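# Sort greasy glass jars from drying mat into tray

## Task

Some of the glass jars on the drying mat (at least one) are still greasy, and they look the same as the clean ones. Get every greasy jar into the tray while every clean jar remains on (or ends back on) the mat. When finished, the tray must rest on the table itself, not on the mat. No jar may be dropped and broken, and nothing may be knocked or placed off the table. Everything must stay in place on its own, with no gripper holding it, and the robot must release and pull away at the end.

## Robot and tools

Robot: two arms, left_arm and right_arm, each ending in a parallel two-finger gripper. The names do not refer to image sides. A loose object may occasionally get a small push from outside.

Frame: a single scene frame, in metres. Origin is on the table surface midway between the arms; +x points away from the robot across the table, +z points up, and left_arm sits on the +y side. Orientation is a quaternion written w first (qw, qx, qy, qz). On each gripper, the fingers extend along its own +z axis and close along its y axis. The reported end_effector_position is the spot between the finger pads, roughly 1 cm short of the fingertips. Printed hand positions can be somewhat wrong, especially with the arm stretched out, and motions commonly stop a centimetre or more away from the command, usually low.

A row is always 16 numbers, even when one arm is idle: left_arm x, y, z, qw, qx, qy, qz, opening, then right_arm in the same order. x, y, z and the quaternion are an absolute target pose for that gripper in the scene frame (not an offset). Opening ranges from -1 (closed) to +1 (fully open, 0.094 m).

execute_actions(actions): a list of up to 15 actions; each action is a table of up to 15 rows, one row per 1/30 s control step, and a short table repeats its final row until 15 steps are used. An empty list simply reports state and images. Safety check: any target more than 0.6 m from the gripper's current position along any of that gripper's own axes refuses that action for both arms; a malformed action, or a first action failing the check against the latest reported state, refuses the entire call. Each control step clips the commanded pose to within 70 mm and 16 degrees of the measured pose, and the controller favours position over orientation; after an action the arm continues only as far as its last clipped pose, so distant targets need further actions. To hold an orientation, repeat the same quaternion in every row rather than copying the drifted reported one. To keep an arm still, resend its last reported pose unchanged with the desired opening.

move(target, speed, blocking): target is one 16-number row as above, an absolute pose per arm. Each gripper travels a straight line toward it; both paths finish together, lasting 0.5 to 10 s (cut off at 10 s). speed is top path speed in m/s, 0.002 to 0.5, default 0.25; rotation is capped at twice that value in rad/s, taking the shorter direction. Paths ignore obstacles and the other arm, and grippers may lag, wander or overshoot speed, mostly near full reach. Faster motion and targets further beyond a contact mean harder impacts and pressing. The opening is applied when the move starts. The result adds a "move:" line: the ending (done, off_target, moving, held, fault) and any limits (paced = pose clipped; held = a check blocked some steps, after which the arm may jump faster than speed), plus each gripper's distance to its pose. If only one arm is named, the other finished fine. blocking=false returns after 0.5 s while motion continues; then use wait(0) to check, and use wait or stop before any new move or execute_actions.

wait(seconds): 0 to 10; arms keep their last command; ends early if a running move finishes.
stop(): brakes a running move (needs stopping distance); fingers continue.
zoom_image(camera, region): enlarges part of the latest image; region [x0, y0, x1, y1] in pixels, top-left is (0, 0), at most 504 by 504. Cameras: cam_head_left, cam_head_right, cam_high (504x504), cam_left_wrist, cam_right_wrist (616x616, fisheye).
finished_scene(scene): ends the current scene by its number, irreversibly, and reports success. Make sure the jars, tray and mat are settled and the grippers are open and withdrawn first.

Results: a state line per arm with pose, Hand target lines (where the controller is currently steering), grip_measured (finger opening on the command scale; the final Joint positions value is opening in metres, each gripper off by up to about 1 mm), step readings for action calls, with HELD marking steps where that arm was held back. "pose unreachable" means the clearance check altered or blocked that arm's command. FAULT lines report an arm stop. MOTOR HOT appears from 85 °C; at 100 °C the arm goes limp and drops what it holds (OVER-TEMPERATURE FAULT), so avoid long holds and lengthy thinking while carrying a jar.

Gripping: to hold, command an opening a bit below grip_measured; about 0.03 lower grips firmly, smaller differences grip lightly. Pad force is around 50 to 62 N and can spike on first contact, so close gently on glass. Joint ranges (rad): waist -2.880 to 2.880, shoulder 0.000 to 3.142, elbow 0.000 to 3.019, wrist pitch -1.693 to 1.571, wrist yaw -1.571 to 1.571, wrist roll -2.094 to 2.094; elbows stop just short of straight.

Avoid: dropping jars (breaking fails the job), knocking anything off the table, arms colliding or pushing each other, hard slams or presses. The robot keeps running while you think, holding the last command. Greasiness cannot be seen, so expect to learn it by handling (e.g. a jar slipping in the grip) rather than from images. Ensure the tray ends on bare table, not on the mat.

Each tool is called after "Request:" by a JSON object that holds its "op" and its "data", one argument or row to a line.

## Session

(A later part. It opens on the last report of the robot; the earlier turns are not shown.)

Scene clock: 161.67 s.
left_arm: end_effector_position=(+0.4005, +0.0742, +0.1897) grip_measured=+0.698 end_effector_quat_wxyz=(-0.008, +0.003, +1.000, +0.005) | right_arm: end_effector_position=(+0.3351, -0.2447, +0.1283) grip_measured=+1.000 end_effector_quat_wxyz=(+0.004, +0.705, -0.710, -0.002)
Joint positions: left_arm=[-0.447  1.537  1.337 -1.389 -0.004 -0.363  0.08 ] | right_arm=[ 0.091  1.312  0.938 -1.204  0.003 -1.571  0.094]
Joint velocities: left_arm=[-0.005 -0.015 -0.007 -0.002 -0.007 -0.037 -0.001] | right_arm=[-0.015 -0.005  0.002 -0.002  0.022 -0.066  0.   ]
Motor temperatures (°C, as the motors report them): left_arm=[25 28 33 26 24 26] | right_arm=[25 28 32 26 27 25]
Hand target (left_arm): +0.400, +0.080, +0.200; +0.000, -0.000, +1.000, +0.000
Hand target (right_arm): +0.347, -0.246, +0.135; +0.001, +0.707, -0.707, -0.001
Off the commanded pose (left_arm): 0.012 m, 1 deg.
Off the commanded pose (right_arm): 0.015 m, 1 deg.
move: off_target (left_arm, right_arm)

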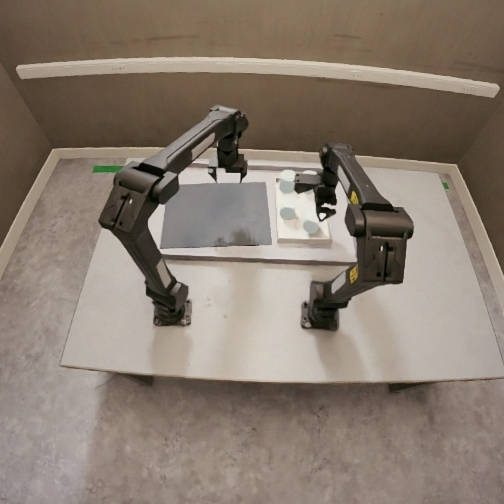

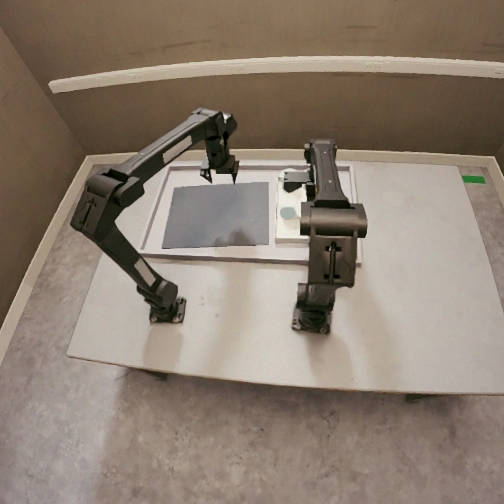

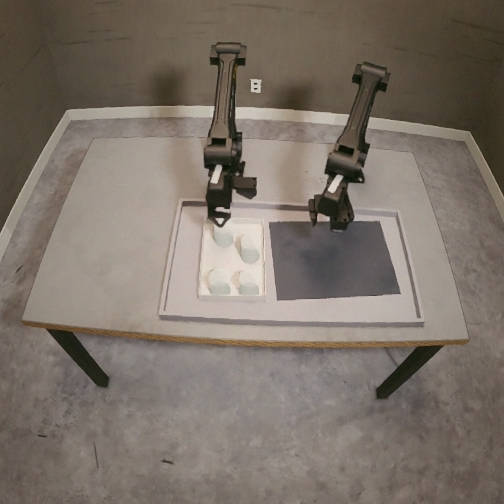

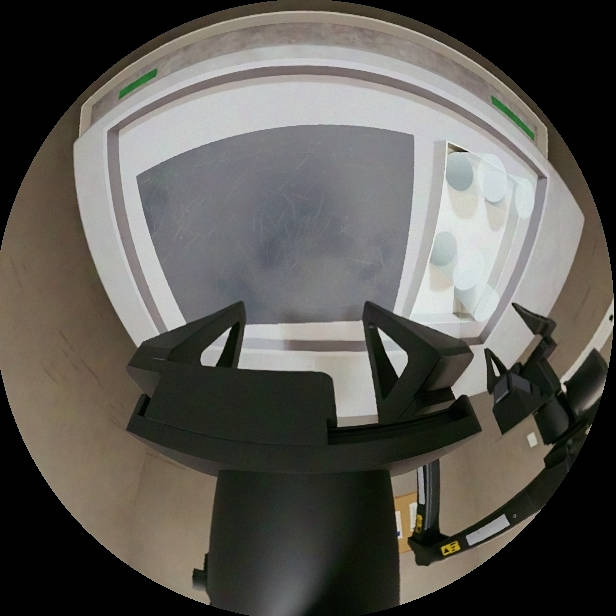

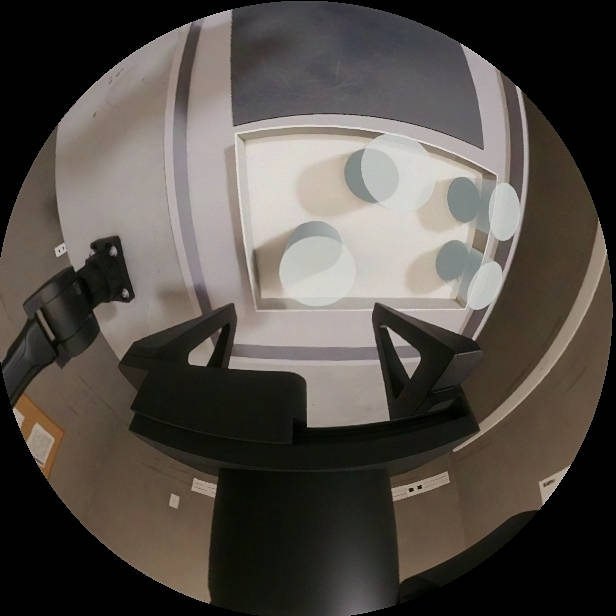

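Request:
{"op": "move", "data": {
  "target": [0.40,0.08,0.20,0,0,1,0,0.7,0.345,-0.246,0.048,0,-0.7071,0.7071,0,1],
  "speed": 0.1
}}

Scene clock: 162.93 s.
left_arm: end_effector_position=(+0.4005, +0.0742, +0.1897) grip_measured=+0.698 end_effector_quat_wxyz=(-0.008, +0.003, +1.000, +0.005) | right_arm: end_effector_position=(+0.3461, -0.2448, +0.0571) grip_measured=+1.000 end_effector_quat_wxyz=(-0.003, +0.706, -0.708, +0.005)
Joint positions: left_arm=[-0.447  1.537  1.337 -1.389 -0.004 -0.363  0.08 ] | right_arm=[ 0.091  1.427  0.838 -0.971  0.003 -1.574  0.094]
Joint velocities: left_arm=[ 0.005 -0.005  0.017 -0.002  0.066 -0.037 -0.   ] | right_arm=[-0.005 -0.005 -0.002  0.002  0.007  0.022  0.   ]
Motor temperatures (°C, as the motors report them): left_arm=[25 28 33 26 24 26] | right_arm=[25 28 32 26 27 25]
Hand target (left_arm): +0.400, +0.080, +0.200; +0.000, -0.000, +1.000, +0.000
Hand target (right_arm): +0.345, -0.246, +0.048; +0.000, +0.707, -0.707, -0.000
Off the commanded pose (left_arm): 0.012 m, 1 deg.
Off the commanded pose (right_arm): 0.009 m, 1 deg.
move: off_target (left_arm)

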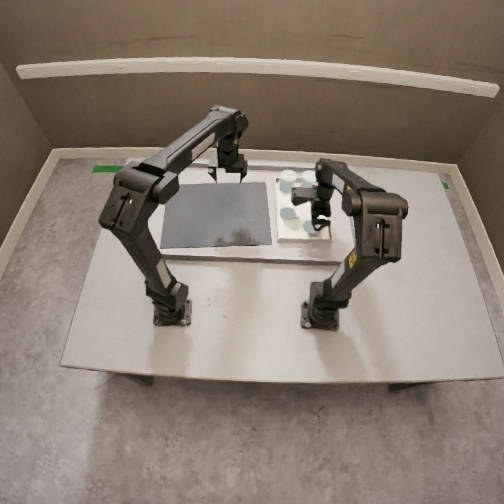

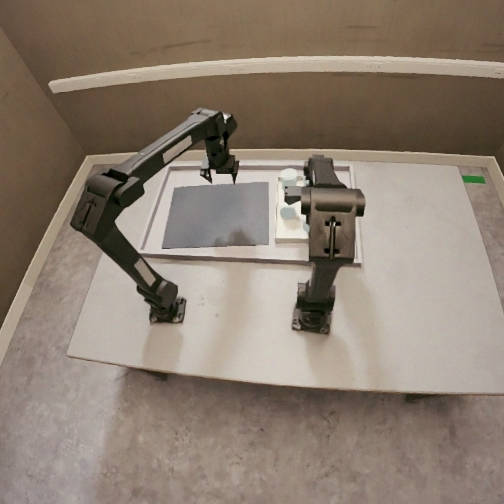

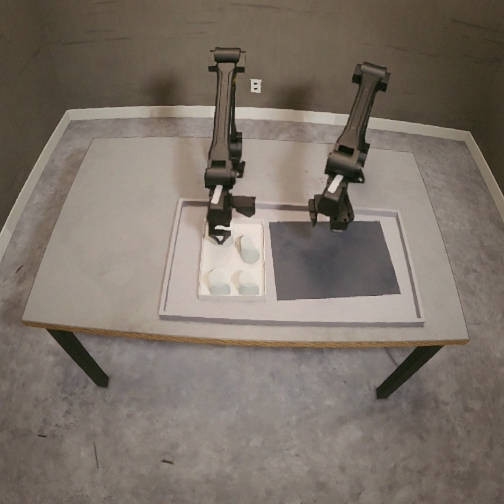

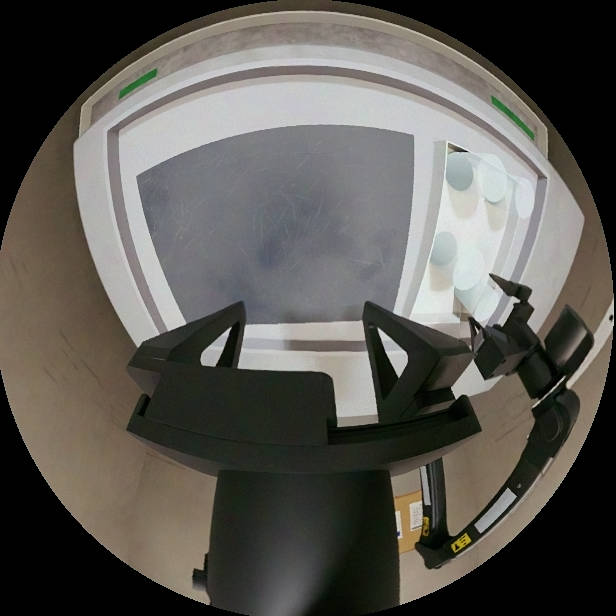

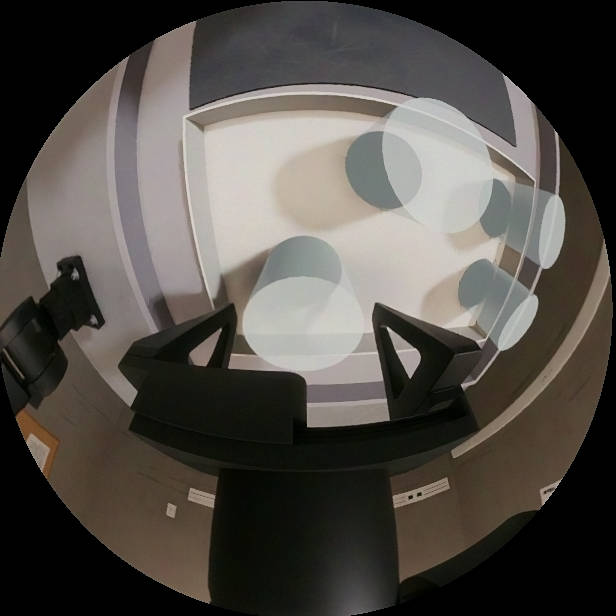

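Request:
{"op": "execute_actions", "data": {
  "actions": [
    [[0.40,0.08,0.20,0,0,1,0,0.7,0.345,-0.246,0.052,0,-0.7071,0.7071,0,0.8],[0.40,0.08,0.20,0,0,1,0,0.7,0.345,-0.246,0.052,0,-0.7071,0.7071,0,0.65],[0.40,0.08,0.20,0,0,1,0,0.7,0.345,-0.246,0.052,0,-0.7071,0.7071,0,0.55],[0.40,0.08,0.20,0,0,1,0,0.7,0.345,-0.246,0.052,0,-0.7071,0.7071,0,0.47],[0.40,0.08,0.20,0,0,1,0,0.7,0.345,-0.246,0.052,0,-0.7071,0.7071,0,0.42],[0.40,0.08,0.20,0,0,1,0,0.7,0.345,-0.246,0.052,0,-0.7071,0.7071,0,0.38],[0.40,0.08,0.20,0,0,1,0,0.7,0.345,-0.246,0.052,0,-0.7071,0.7071,0,0.36],[0.40,0.08,0.20,0,0,1,0,0.7,0.345,-0.246,0.052,0,-0.7071,0.7071,0,0.345],[0.40,0.08,0.20,0,0,1,0,0.7,0.345,-0.246,0.052,0,-0.7071,0.7071,0,0.33],[0.40,0.08,0.20,0,0,1,0,0.7,0.345,-0.246,0.052,0,-0.7071,0.7071,0,0.32],[0.40,0.08,0.20,0,0,1,0,0.7,0.345,-0.246,0.052,0,-0.7071,0.7071,0,0.31],[0.40,0.08,0.20,0,0,1,0,0.7,0.345,-0.246,0.052,0,-0.7071,0.7071,0,0.30],[0.40,0.08,0.20,0,0,1,0,0.7,0.345,-0.246,0.052,0,-0.7071,0.7071,0,0.29]]
  ]
}}

Request:
{"op": "move", "data": {
  "target": [0.40,0.03,0.20,0,0,1,0,0.7,0.34,-0.25,0.14,0,-0.7071,0.7071,0,0.29],
  "speed": 0.13
}}

Request:
{"op": "move", "data": {
  "target": [0.405,-0.168,0.17,0,0,1,0,0.7,0.21,-0.35,0.18,0,-0.7071,0.7071,0,0.29],
  "speed": 0.14
}}

Scene clock: 163.67 s.
left_arm: end_effector_position=(+0.4005, +0.0742, +0.1897) grip_measured=+0.698 end_effector_quat_wxyz=(-0.008, +0.003, +1.000, +0.005) | right_arm: end_effector_position=(+0.3461, -0.2448, +0.0571) grip_measured=+0.316 end_effector_quat_wxyz=(-0.003, +0.706, -0.708, +0.005)
Joint positions: left_arm=[-0.447  1.537  1.337 -1.389 -0.004 -0.363  0.08 ] | right_arm=[ 0.091  1.427  0.838 -0.971  0.003 -1.575  0.062]
Joint velocities: left_arm=[-0.015  0.005  0.007 -0.007  0.037 -0.007 -0.001] | right_arm=[-0.015  0.005  0.007 -0.007 -0.022  0.051  0.   ]
Motor temperatures (°C, as the motors report them): left_arm=[25 28 33 26 24 26] | right_arm=[25 28 32 26 27 25]
Hand target (left_arm): +0.400, +0.080, +0.200; +0.000, -0.000, +1.000, +0.000
Hand target (right_arm): +0.345, -0.246, +0.052; +0.000, +0.707, -0.707, +0.000
Off the commanded pose (left_arm): 0.012 m, 1 deg.
Off the commanded pose (right_arm): 0.005 m, 1 deg.
Step readings (end_effector_position):
0: left_arm (+0.4005, +0.0742, +0.1897) | right_arm (+0.3461, -0.2448, +0.0571)
1: left_arm (+0.4005, +0.0742, +0.1897) | right_arm (+0.3461, -0.2448, +0.0571)
2: left_arm (+0.4005, +0.0742, +0.1897) | right_arm (+0.3461, -0.2448, +0.0571)
4: left_arm (+0.4005, +0.0742, +0.1897) | right_arm (+0.3461, -0.2448, +0.0571)
8: left_arm (+0.4005, +0.0742, +0.1897) | right_arm (+0.3461, -0.2448, +0.0571)
15: end_effector_position above

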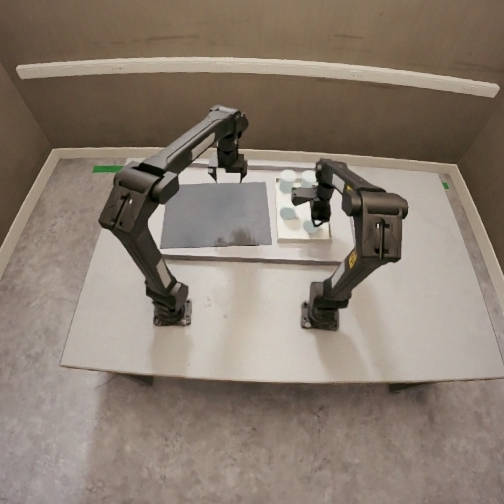

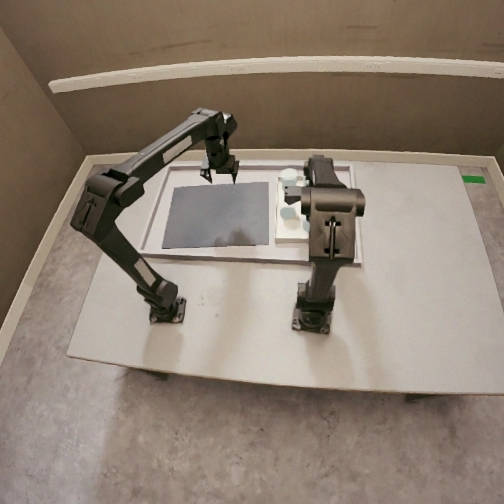

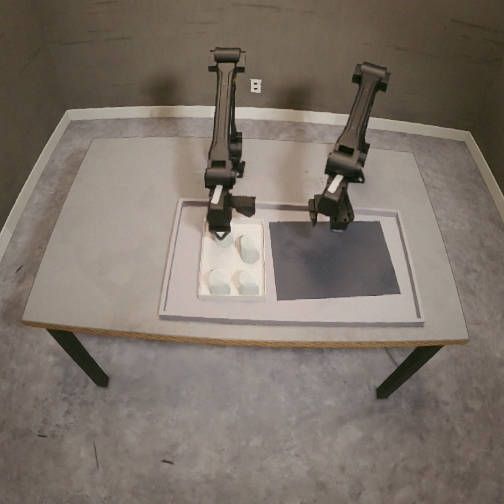

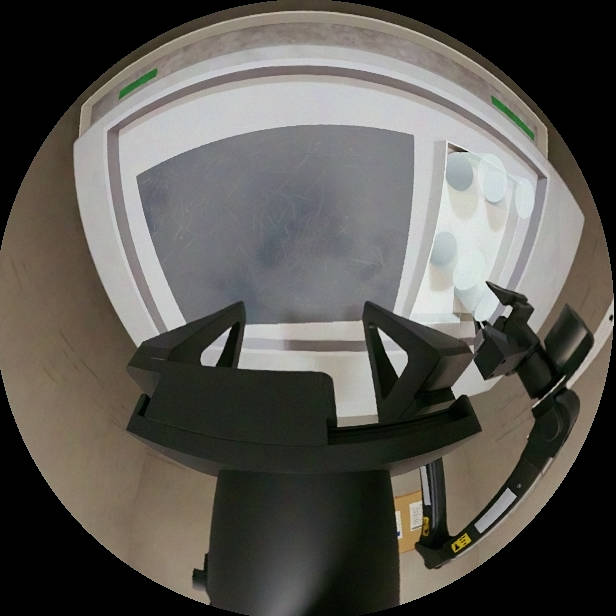

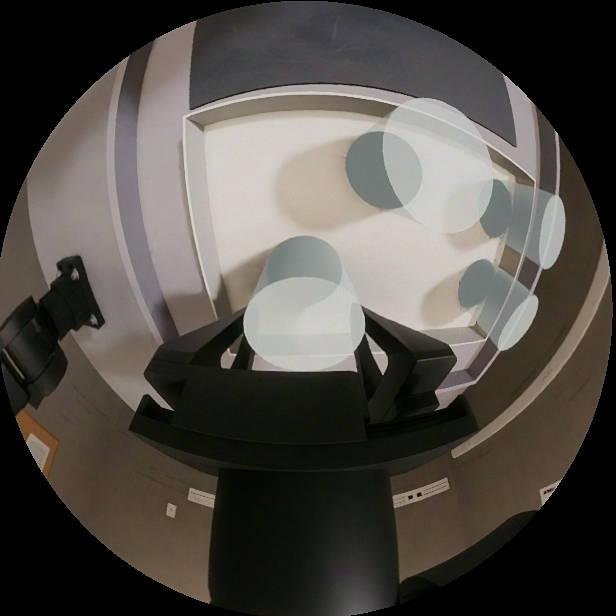

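Scene clock: 164.67 s.
left_arm: end_effector_position=(+0.3868, +0.0427, +0.1860) grip_measured=+0.698 end_effector_quat_wxyz=(-0.013, -0.001, +1.000, +0.007) | right_arm: end_effector_position=(+0.3266, -0.2458, +0.1219) grip_measured=+0.316 end_effector_quat_wxyz=(+0.013, +0.708, -0.706, -0.012)
Joint positions: left_arm=[-0.523  1.546  1.337 -1.392 -0.002 -0.446  0.08 ] | right_arm=[ 0.088  1.315  0.921 -1.213  0.003 -1.585  0.062]
Joint velocities: left_arm=[-0.015 -0.024  0.032 -0.002  0.051 -0.022  0.   ] | right_arm=[-0.015  0.005 -0.007 -0.007 -0.066  0.022  0.   ]
Motor temperatures (°C, as the motors report them): left_arm=[25 28 33 26 24 26] | right_arm=[25 28 32 26 27 25]
Hand target (left_arm): +0.399, +0.031, +0.200; +0.000, -0.000, +1.000, -0.001
Hand target (right_arm): +0.339, -0.250, +0.140; +0.000, +0.707, -0.707, +0.000
Off the commanded pose (left_arm): 0.023 m, 2 deg.
Off the commanded pose (right_arm): 0.023 m, 2 deg.
move: off_target (left_arm, right_arm)

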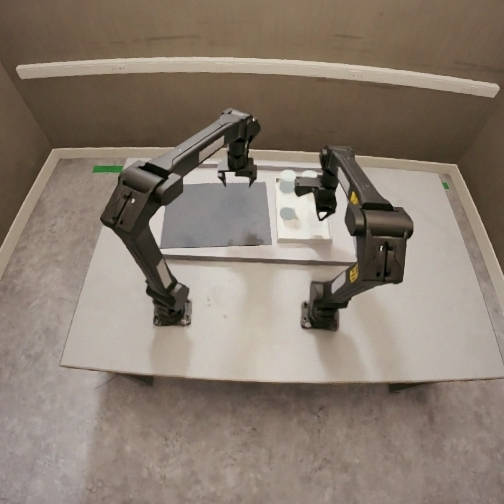

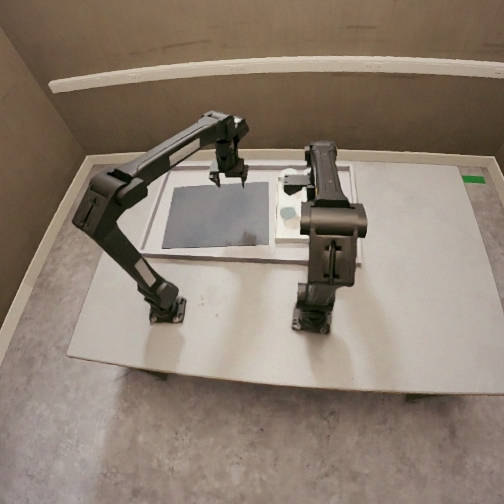

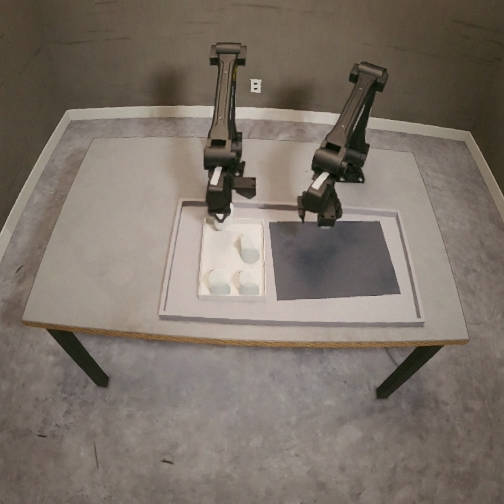

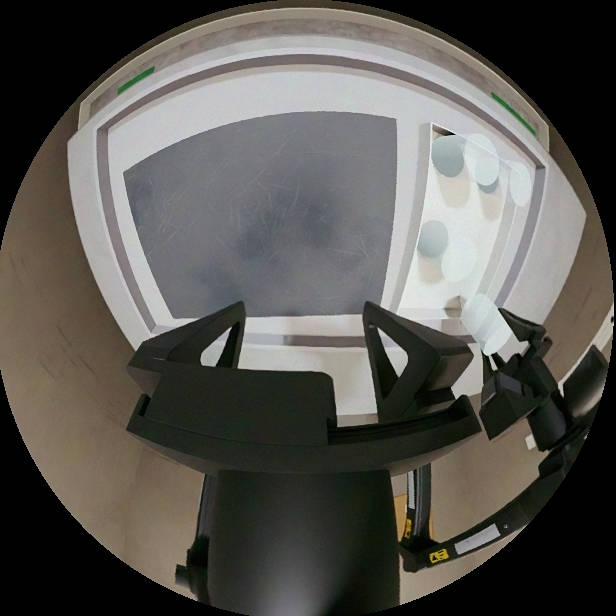

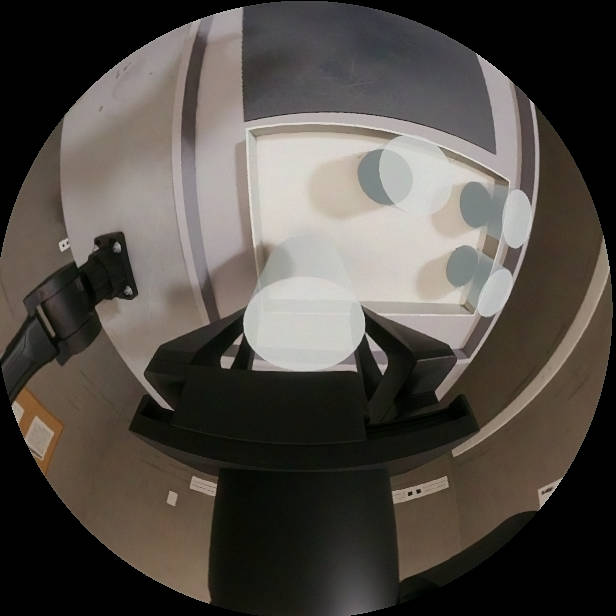

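Scene clock: 166.70 s.
left_arm: end_effector_position=(+0.3957, -0.1546, +0.1593) grip_measured=+0.698 end_effector_quat_wxyz=(-0.011, +0.001, +1.000, +0.009) | right_arm: end_effector_position=(+0.2151, -0.3498, +0.1788) grip_measured=+0.316 end_effector_quat_wxyz=(+0.001, +0.706, -0.708, +0.002)
Joint positions: left_arm=[-0.834  1.869  1.692 -1.422  0.002 -0.754  0.08 ] | right_arm=[-0.348  0.99   0.833 -1.41   0.004 -2.014  0.062]
Joint velocities: left_arm=[ 0.015 -0.024 -0.007 -0.007 -0.007 -0.081 -0.   ] | right_arm=[-0.005 -0.015 -0.007  0.002 -0.037 -0.022 -0.   ]
Motor temperatures (°C, as the motors report them): left_arm=[25 28 33 26 24 26] | right_arm=[25 28 32 26 27 25]
Hand target (left_arm): +0.403, -0.167, +0.172; -0.000, +0.000, +1.000, -0.001
Hand target (right_arm): +0.209, -0.349, +0.179; +0.002, +0.707, -0.707, -0.002
Off the commanded pose (left_arm): 0.020 m, 2 deg.
Off the commanded pose (right_arm): 0.005 m, 0 deg.
move: off_target (left_arm)

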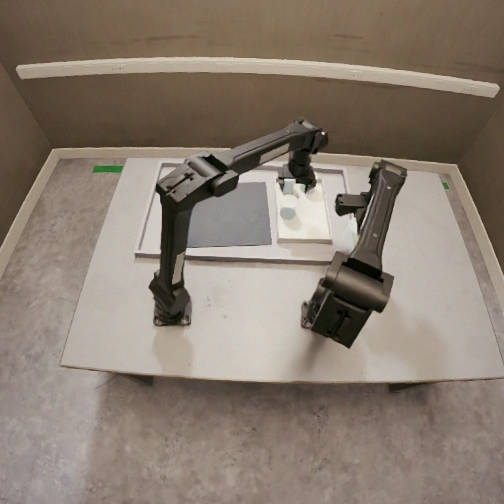

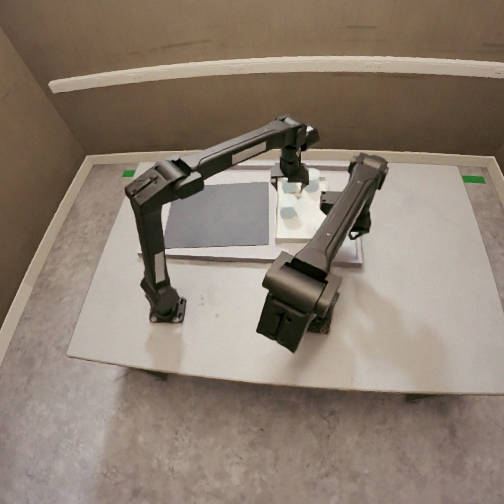

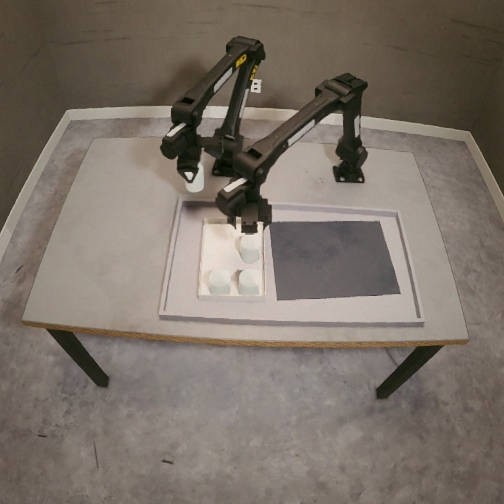

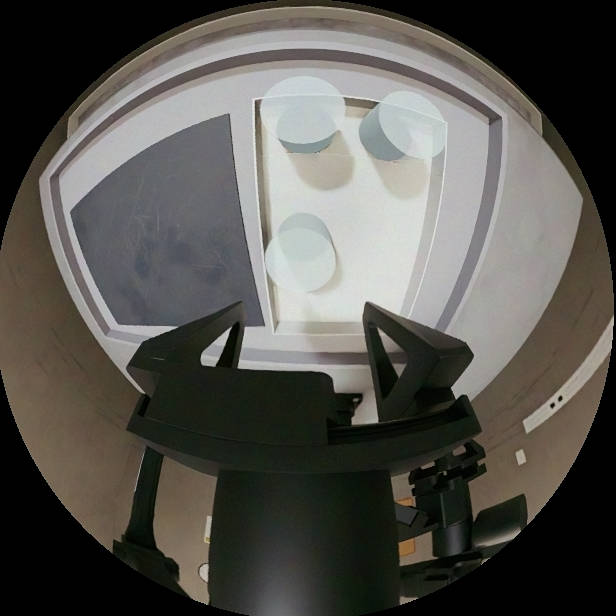

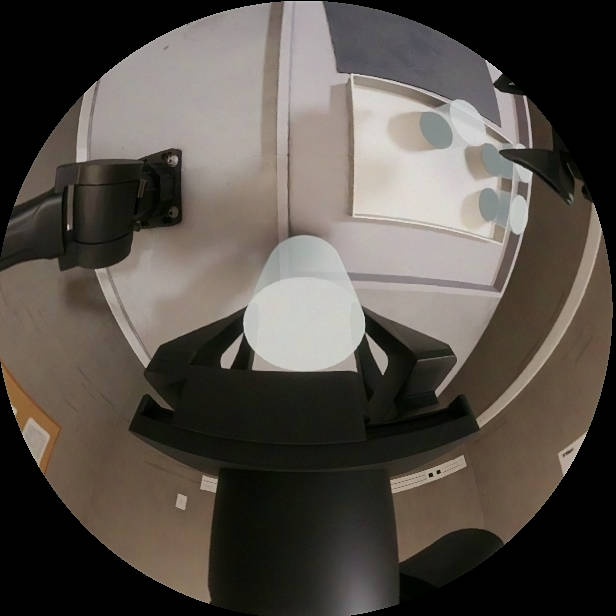

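Request:
{"op": "move", "data": {
  "target": [0.394,-0.158,0.054,0,0,1,0,1,0.21,-0.35,0.18,0,-0.7071,0.7071,0,0.29],
  "speed": 0.11
}}

Scene clock: 168.13 s.
left_arm: end_effector_position=(+0.3957, -0.1546, +0.0578) grip_measured=+1.000 end_effector_quat_wxyz=(-0.003, +0.000, +1.000, +0.001) | right_arm: end_effector_position=(+0.2151, -0.3497, +0.1789) grip_measured=+0.316 end_effector_quat_wxyz=(+0.001, +0.708, -0.706, +0.002)
Joint positions: left_arm=[-0.834  1.934  1.511 -1.153  0.002 -0.755  0.094] | right_arm=[-0.348  0.989  0.833 -1.41   0.003 -2.021  0.062]
Joint velocities: left_arm=[-0.005 -0.005  0.007 -0.002  0.007  0.007  0.   ] | right_arm=[ 0.005 -0.015  0.002 -0.007  0.066  0.037 -0.001]
Motor temperatures (°C, as the motors report them): left_arm=[25 28 33 26 24 26] | right_arm=[25 28 32 26 27 25]
Hand target (left_arm): +0.395, -0.159, +0.054; -0.000, -0.000, +1.000, +0.000
Hand target (right_arm): +0.210, -0.350, +0.180; -0.000, +0.707, -0.707, +0.000
Off the commanded pose (left_arm): 0.005 m, 0 deg.
Off the commanded pose (right_arm): 0.005 m, 0 deg.
move: done

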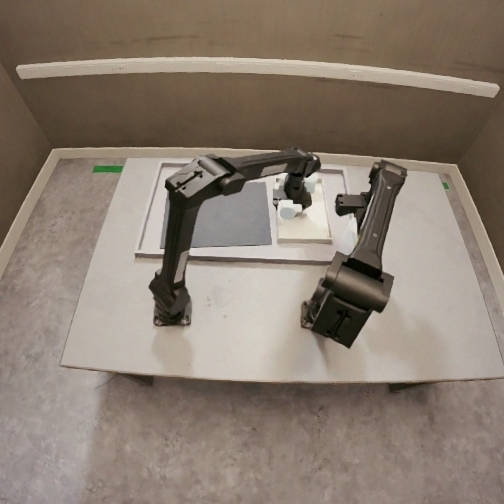

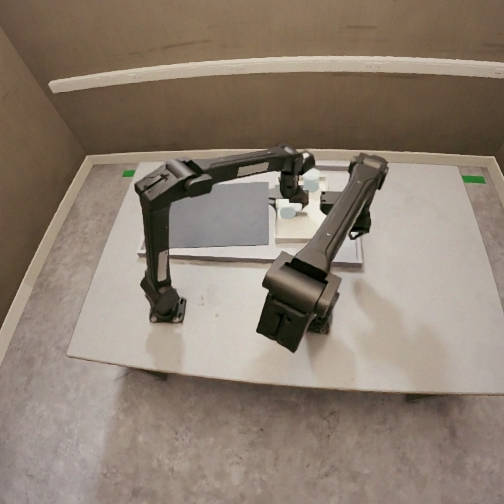

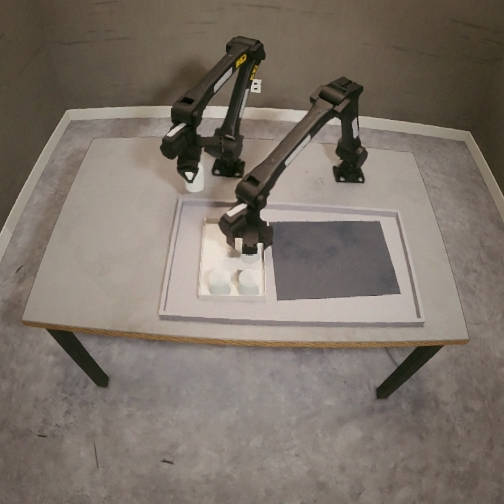

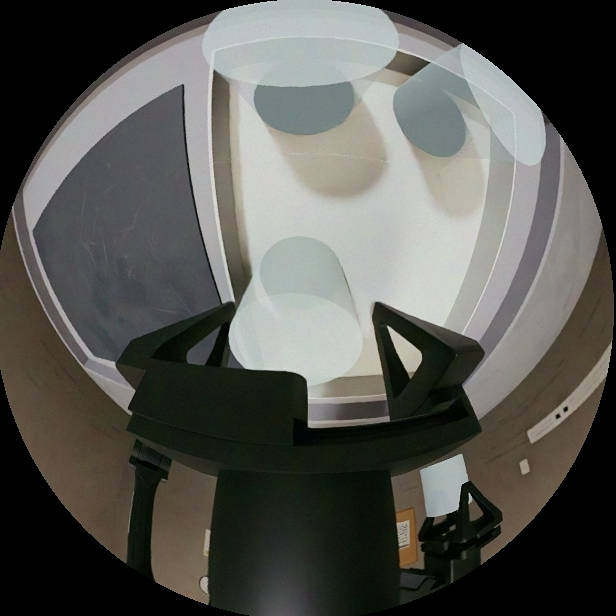

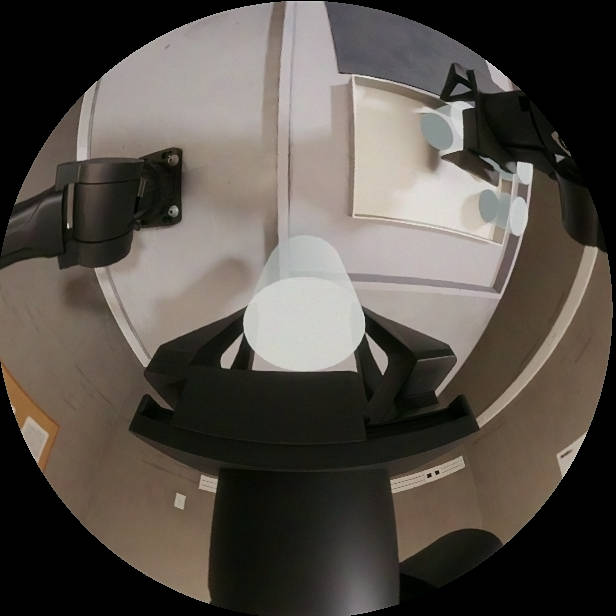

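Request:
{"op": "execute_actions", "data": {
  "actions": [
    [[0.394,-0.156,0.055,0,0,1,0,0.8,0.21,-0.35,0.18,0,-0.7071,0.7071,0,0.29],[0.394,-0.156,0.055,0,0,1,0,0.68,0.21,-0.35,0.18,0,-0.7071,0.7071,0,0.29],[0.394,-0.156,0.055,0,0,1,0,0.6,0.21,-0.35,0.18,0,-0.7071,0.7071,0,0.29],[0.394,-0.156,0.055,0,0,1,0,0.54,0.21,-0.35,0.18,0,-0.7071,0.7071,0,0.29],[0.394,-0.156,0.055,0,0,1,0,0.5,0.21,-0.35,0.18,0,-0.7071,0.7071,0,0.29],[0.394,-0.156,0.055,0,0,1,0,0.46,0.21,-0.35,0.18,0,-0.7071,0.7071,0,0.29],[0.394,-0.156,0.055,0,0,1,0,0.43,0.21,-0.35,0.18,0,-0.7071,0.7071,0,0.29],[0.394,-0.156,0.055,0,0,1,0,0.40,0.21,-0.35,0.18,0,-0.7071,0.7071,0,0.29],[0.394,-0.156,0.055,0,0,1,0,0.375,0.21,-0.35,0.18,0,-0.7071,0.7071,0,0.29],[0.394,-0.156,0.055,0,0,1,0,0.355,0.21,-0.35,0.18,0,-0.7071,0.7071,0,0.29],[0.394,-0.156,0.055,0,0,1,0,0.34,0.21,-0.35,0.18,0,-0.7071,0.7071,0,0.29],[0.394,-0.156,0.055,0,0,1,0,0.325,0.21,-0.35,0.18,0,-0.7071,0.7071,0,0.29],[0.394,-0.156,0.055,0,0,1,0,0.31,0.21,-0.35,0.18,0,-0.7071,0.7071,0,0.29],[0.394,-0.156,0.055,0,0,1,0,0.30,0.21,-0.35,0.18,0,-0.7071,0.7071,0,0.29],[0.394,-0.156,0.055,0,0,1,0,0.29,0.21,-0.35,0.18,0,-0.7071,0.7071,0,0.29]]
  ]
}}

Request:
{"op": "move", "data": {
  "target": [0.402,-0.163,0.15,0,0,1,0,0.29,0.21,-0.35,0.18,0,-0.7071,0.7071,0,0.29],
  "speed": 0.12
}}

Scene clock: 168.97 s.
left_arm: end_effector_position=(+0.3937, -0.1525, +0.0549) grip_measured=+0.310 end_effector_quat_wxyz=(-0.004, +0.000, +1.000, +0.003) | right_arm: end_effector_position=(+0.2151, -0.3497, +0.1789) grip_measured=+0.316 end_effector_quat_wxyz=(+0.001, +0.708, -0.706, +0.002)
Joint positions: left_arm=[-0.834  1.934  1.502 -1.151  0.001 -0.755  0.062] | right_arm=[-0.348  0.989  0.833 -1.41   0.003 -2.021  0.062]
Joint velocities: left_arm=[-0.015  0.005  0.002 -0.012 -0.022 -0.066 -0.004] | right_arm=[-0.005 -0.005 -0.017  0.002 -0.051 -0.051 -0.001]
Motor temperatures (°C, as the motors report them): left_arm=[25 28 33 26 24 26] | right_arm=[25 28 32 26 27 25]
Hand target (left_arm): +0.394, -0.156, +0.055; +0.000, +0.000, +1.000, -0.000
Hand target (right_arm): +0.210, -0.350, +0.180; +0.000, +0.707, -0.707, -0.000
Off the commanded pose (left_arm): 0.003 m, 1 deg.
Off the commanded pose (right_arm): 0.005 m, 0 deg.
Step readings (end_effector_position):
0: left_arm (+0.3957, -0.1546, +0.0578) | right_arm (+0.2151, -0.3497, +0.1789)
1: left_arm (+0.3956, -0.1545, +0.0575) | right_arm (+0.2151, -0.3497, +0.1788)
2: left_arm (+0.3954, -0.1543, +0.0571) | right_arm (+0.2151, -0.3497, +0.1788)
4: left_arm (+0.3945, -0.1535, +0.0559) | right_arm (+0.2151, -0.3497, +0.1789)
8: left_arm (+0.3936, -0.1526, +0.0549) | right_arm (+0.2151, -0.3497, +0.1789)
15: end_effector_position above

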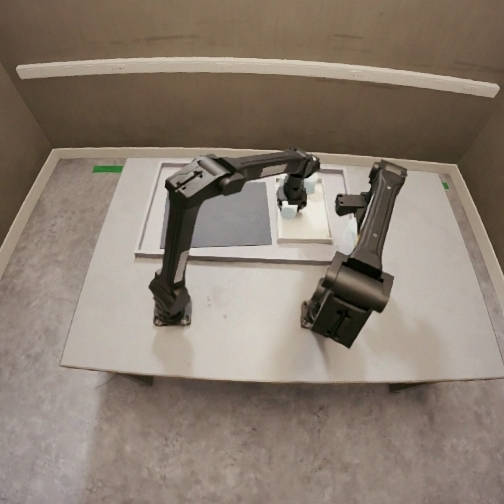

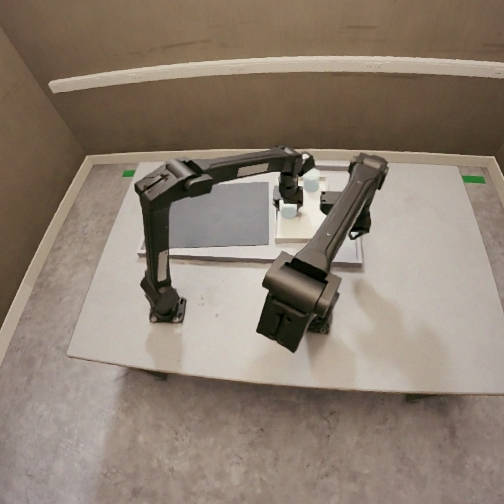

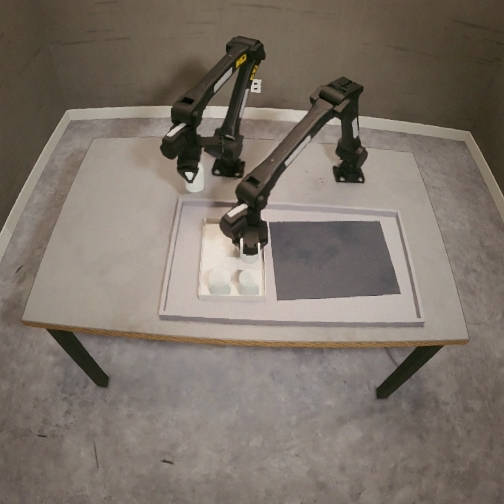

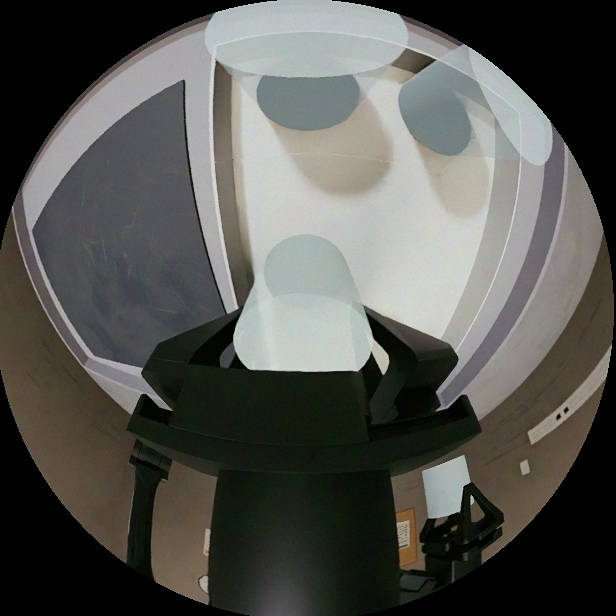

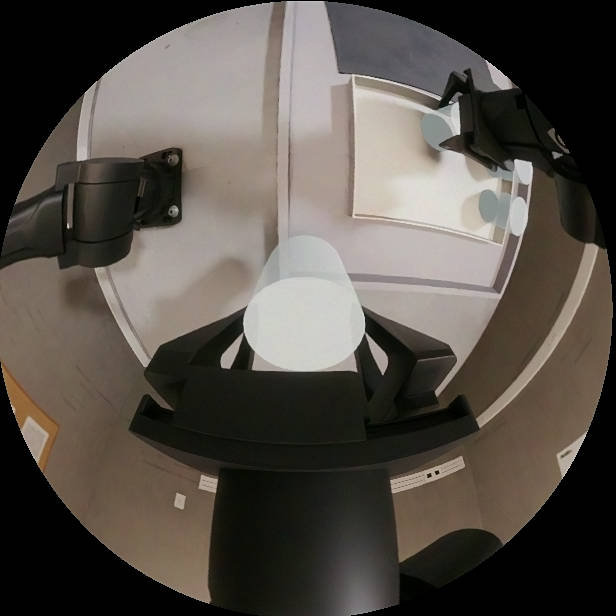

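Scene clock: 170.20 s.
left_arm: end_effector_position=(+0.3906, -0.1497, +0.1188) grip_measured=+0.309 end_effector_quat_wxyz=(-0.024, +0.000, +0.999, +0.021) | right_arm: end_effector_position=(+0.2151, -0.3497, +0.1789) grip_measured=+0.316 end_effector_quat_wxyz=(+0.001, +0.708, -0.706, +0.002)
Joint positions: left_arm=[-0.834  1.898  1.625 -1.362  0.002 -0.755  0.062] | right_arm=[-0.348  0.989  0.833 -1.41   0.003 -2.021  0.062]
Joint velocities: left_arm=[-0.005 -0.005 -0.022  0.007 -0.007  0.051 -0.   ] | right_arm=[-0.015 -0.005 -0.002 -0.032 -0.051 -0.051  0.   ]
Motor temperatures (°C, as the motors report them): left_arm=[25 28 33 26 24 26] | right_arm=[25 28 32 26 27 25]
Hand target (left_arm): +0.399, -0.161, +0.151; +0.000, -0.000, +1.000, -0.000
Hand target (right_arm): +0.210, -0.350, +0.180; +0.000, +0.707, -0.707, -0.000
Off the commanded pose (left_arm): 0.036 m, 4 deg.
Off the commanded pose (right_arm): 0.005 m, 0 deg.
move: off_target (left_arm)

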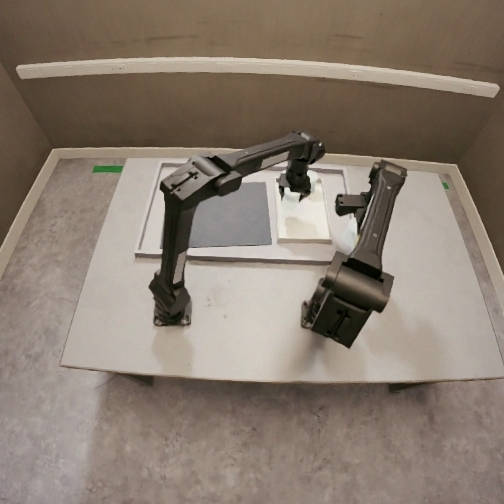

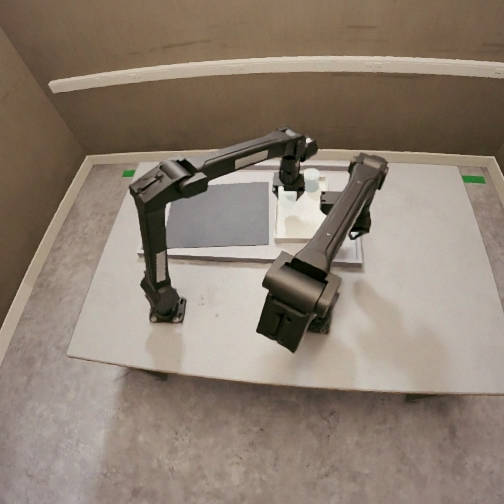

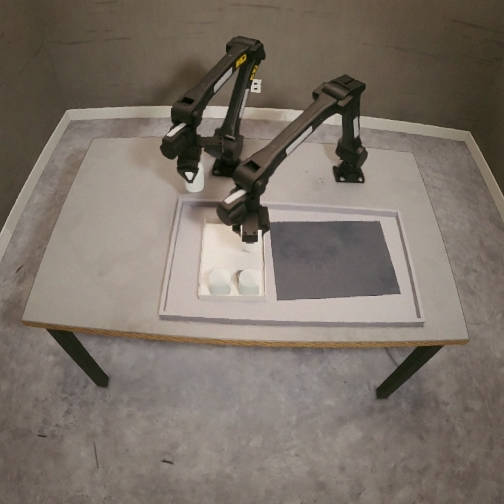

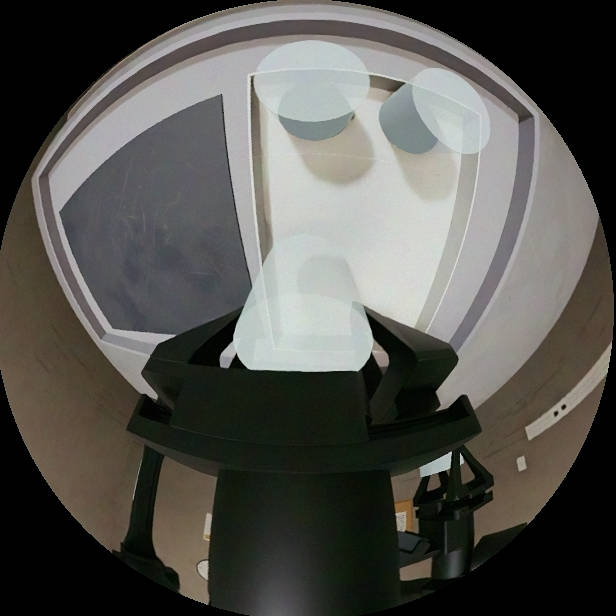

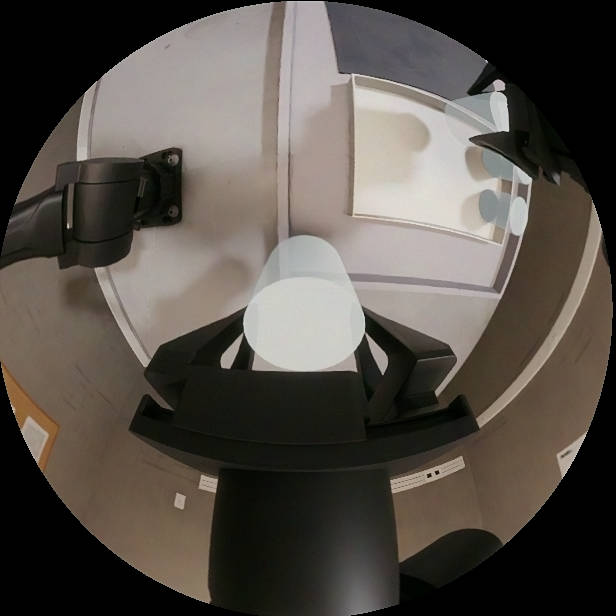

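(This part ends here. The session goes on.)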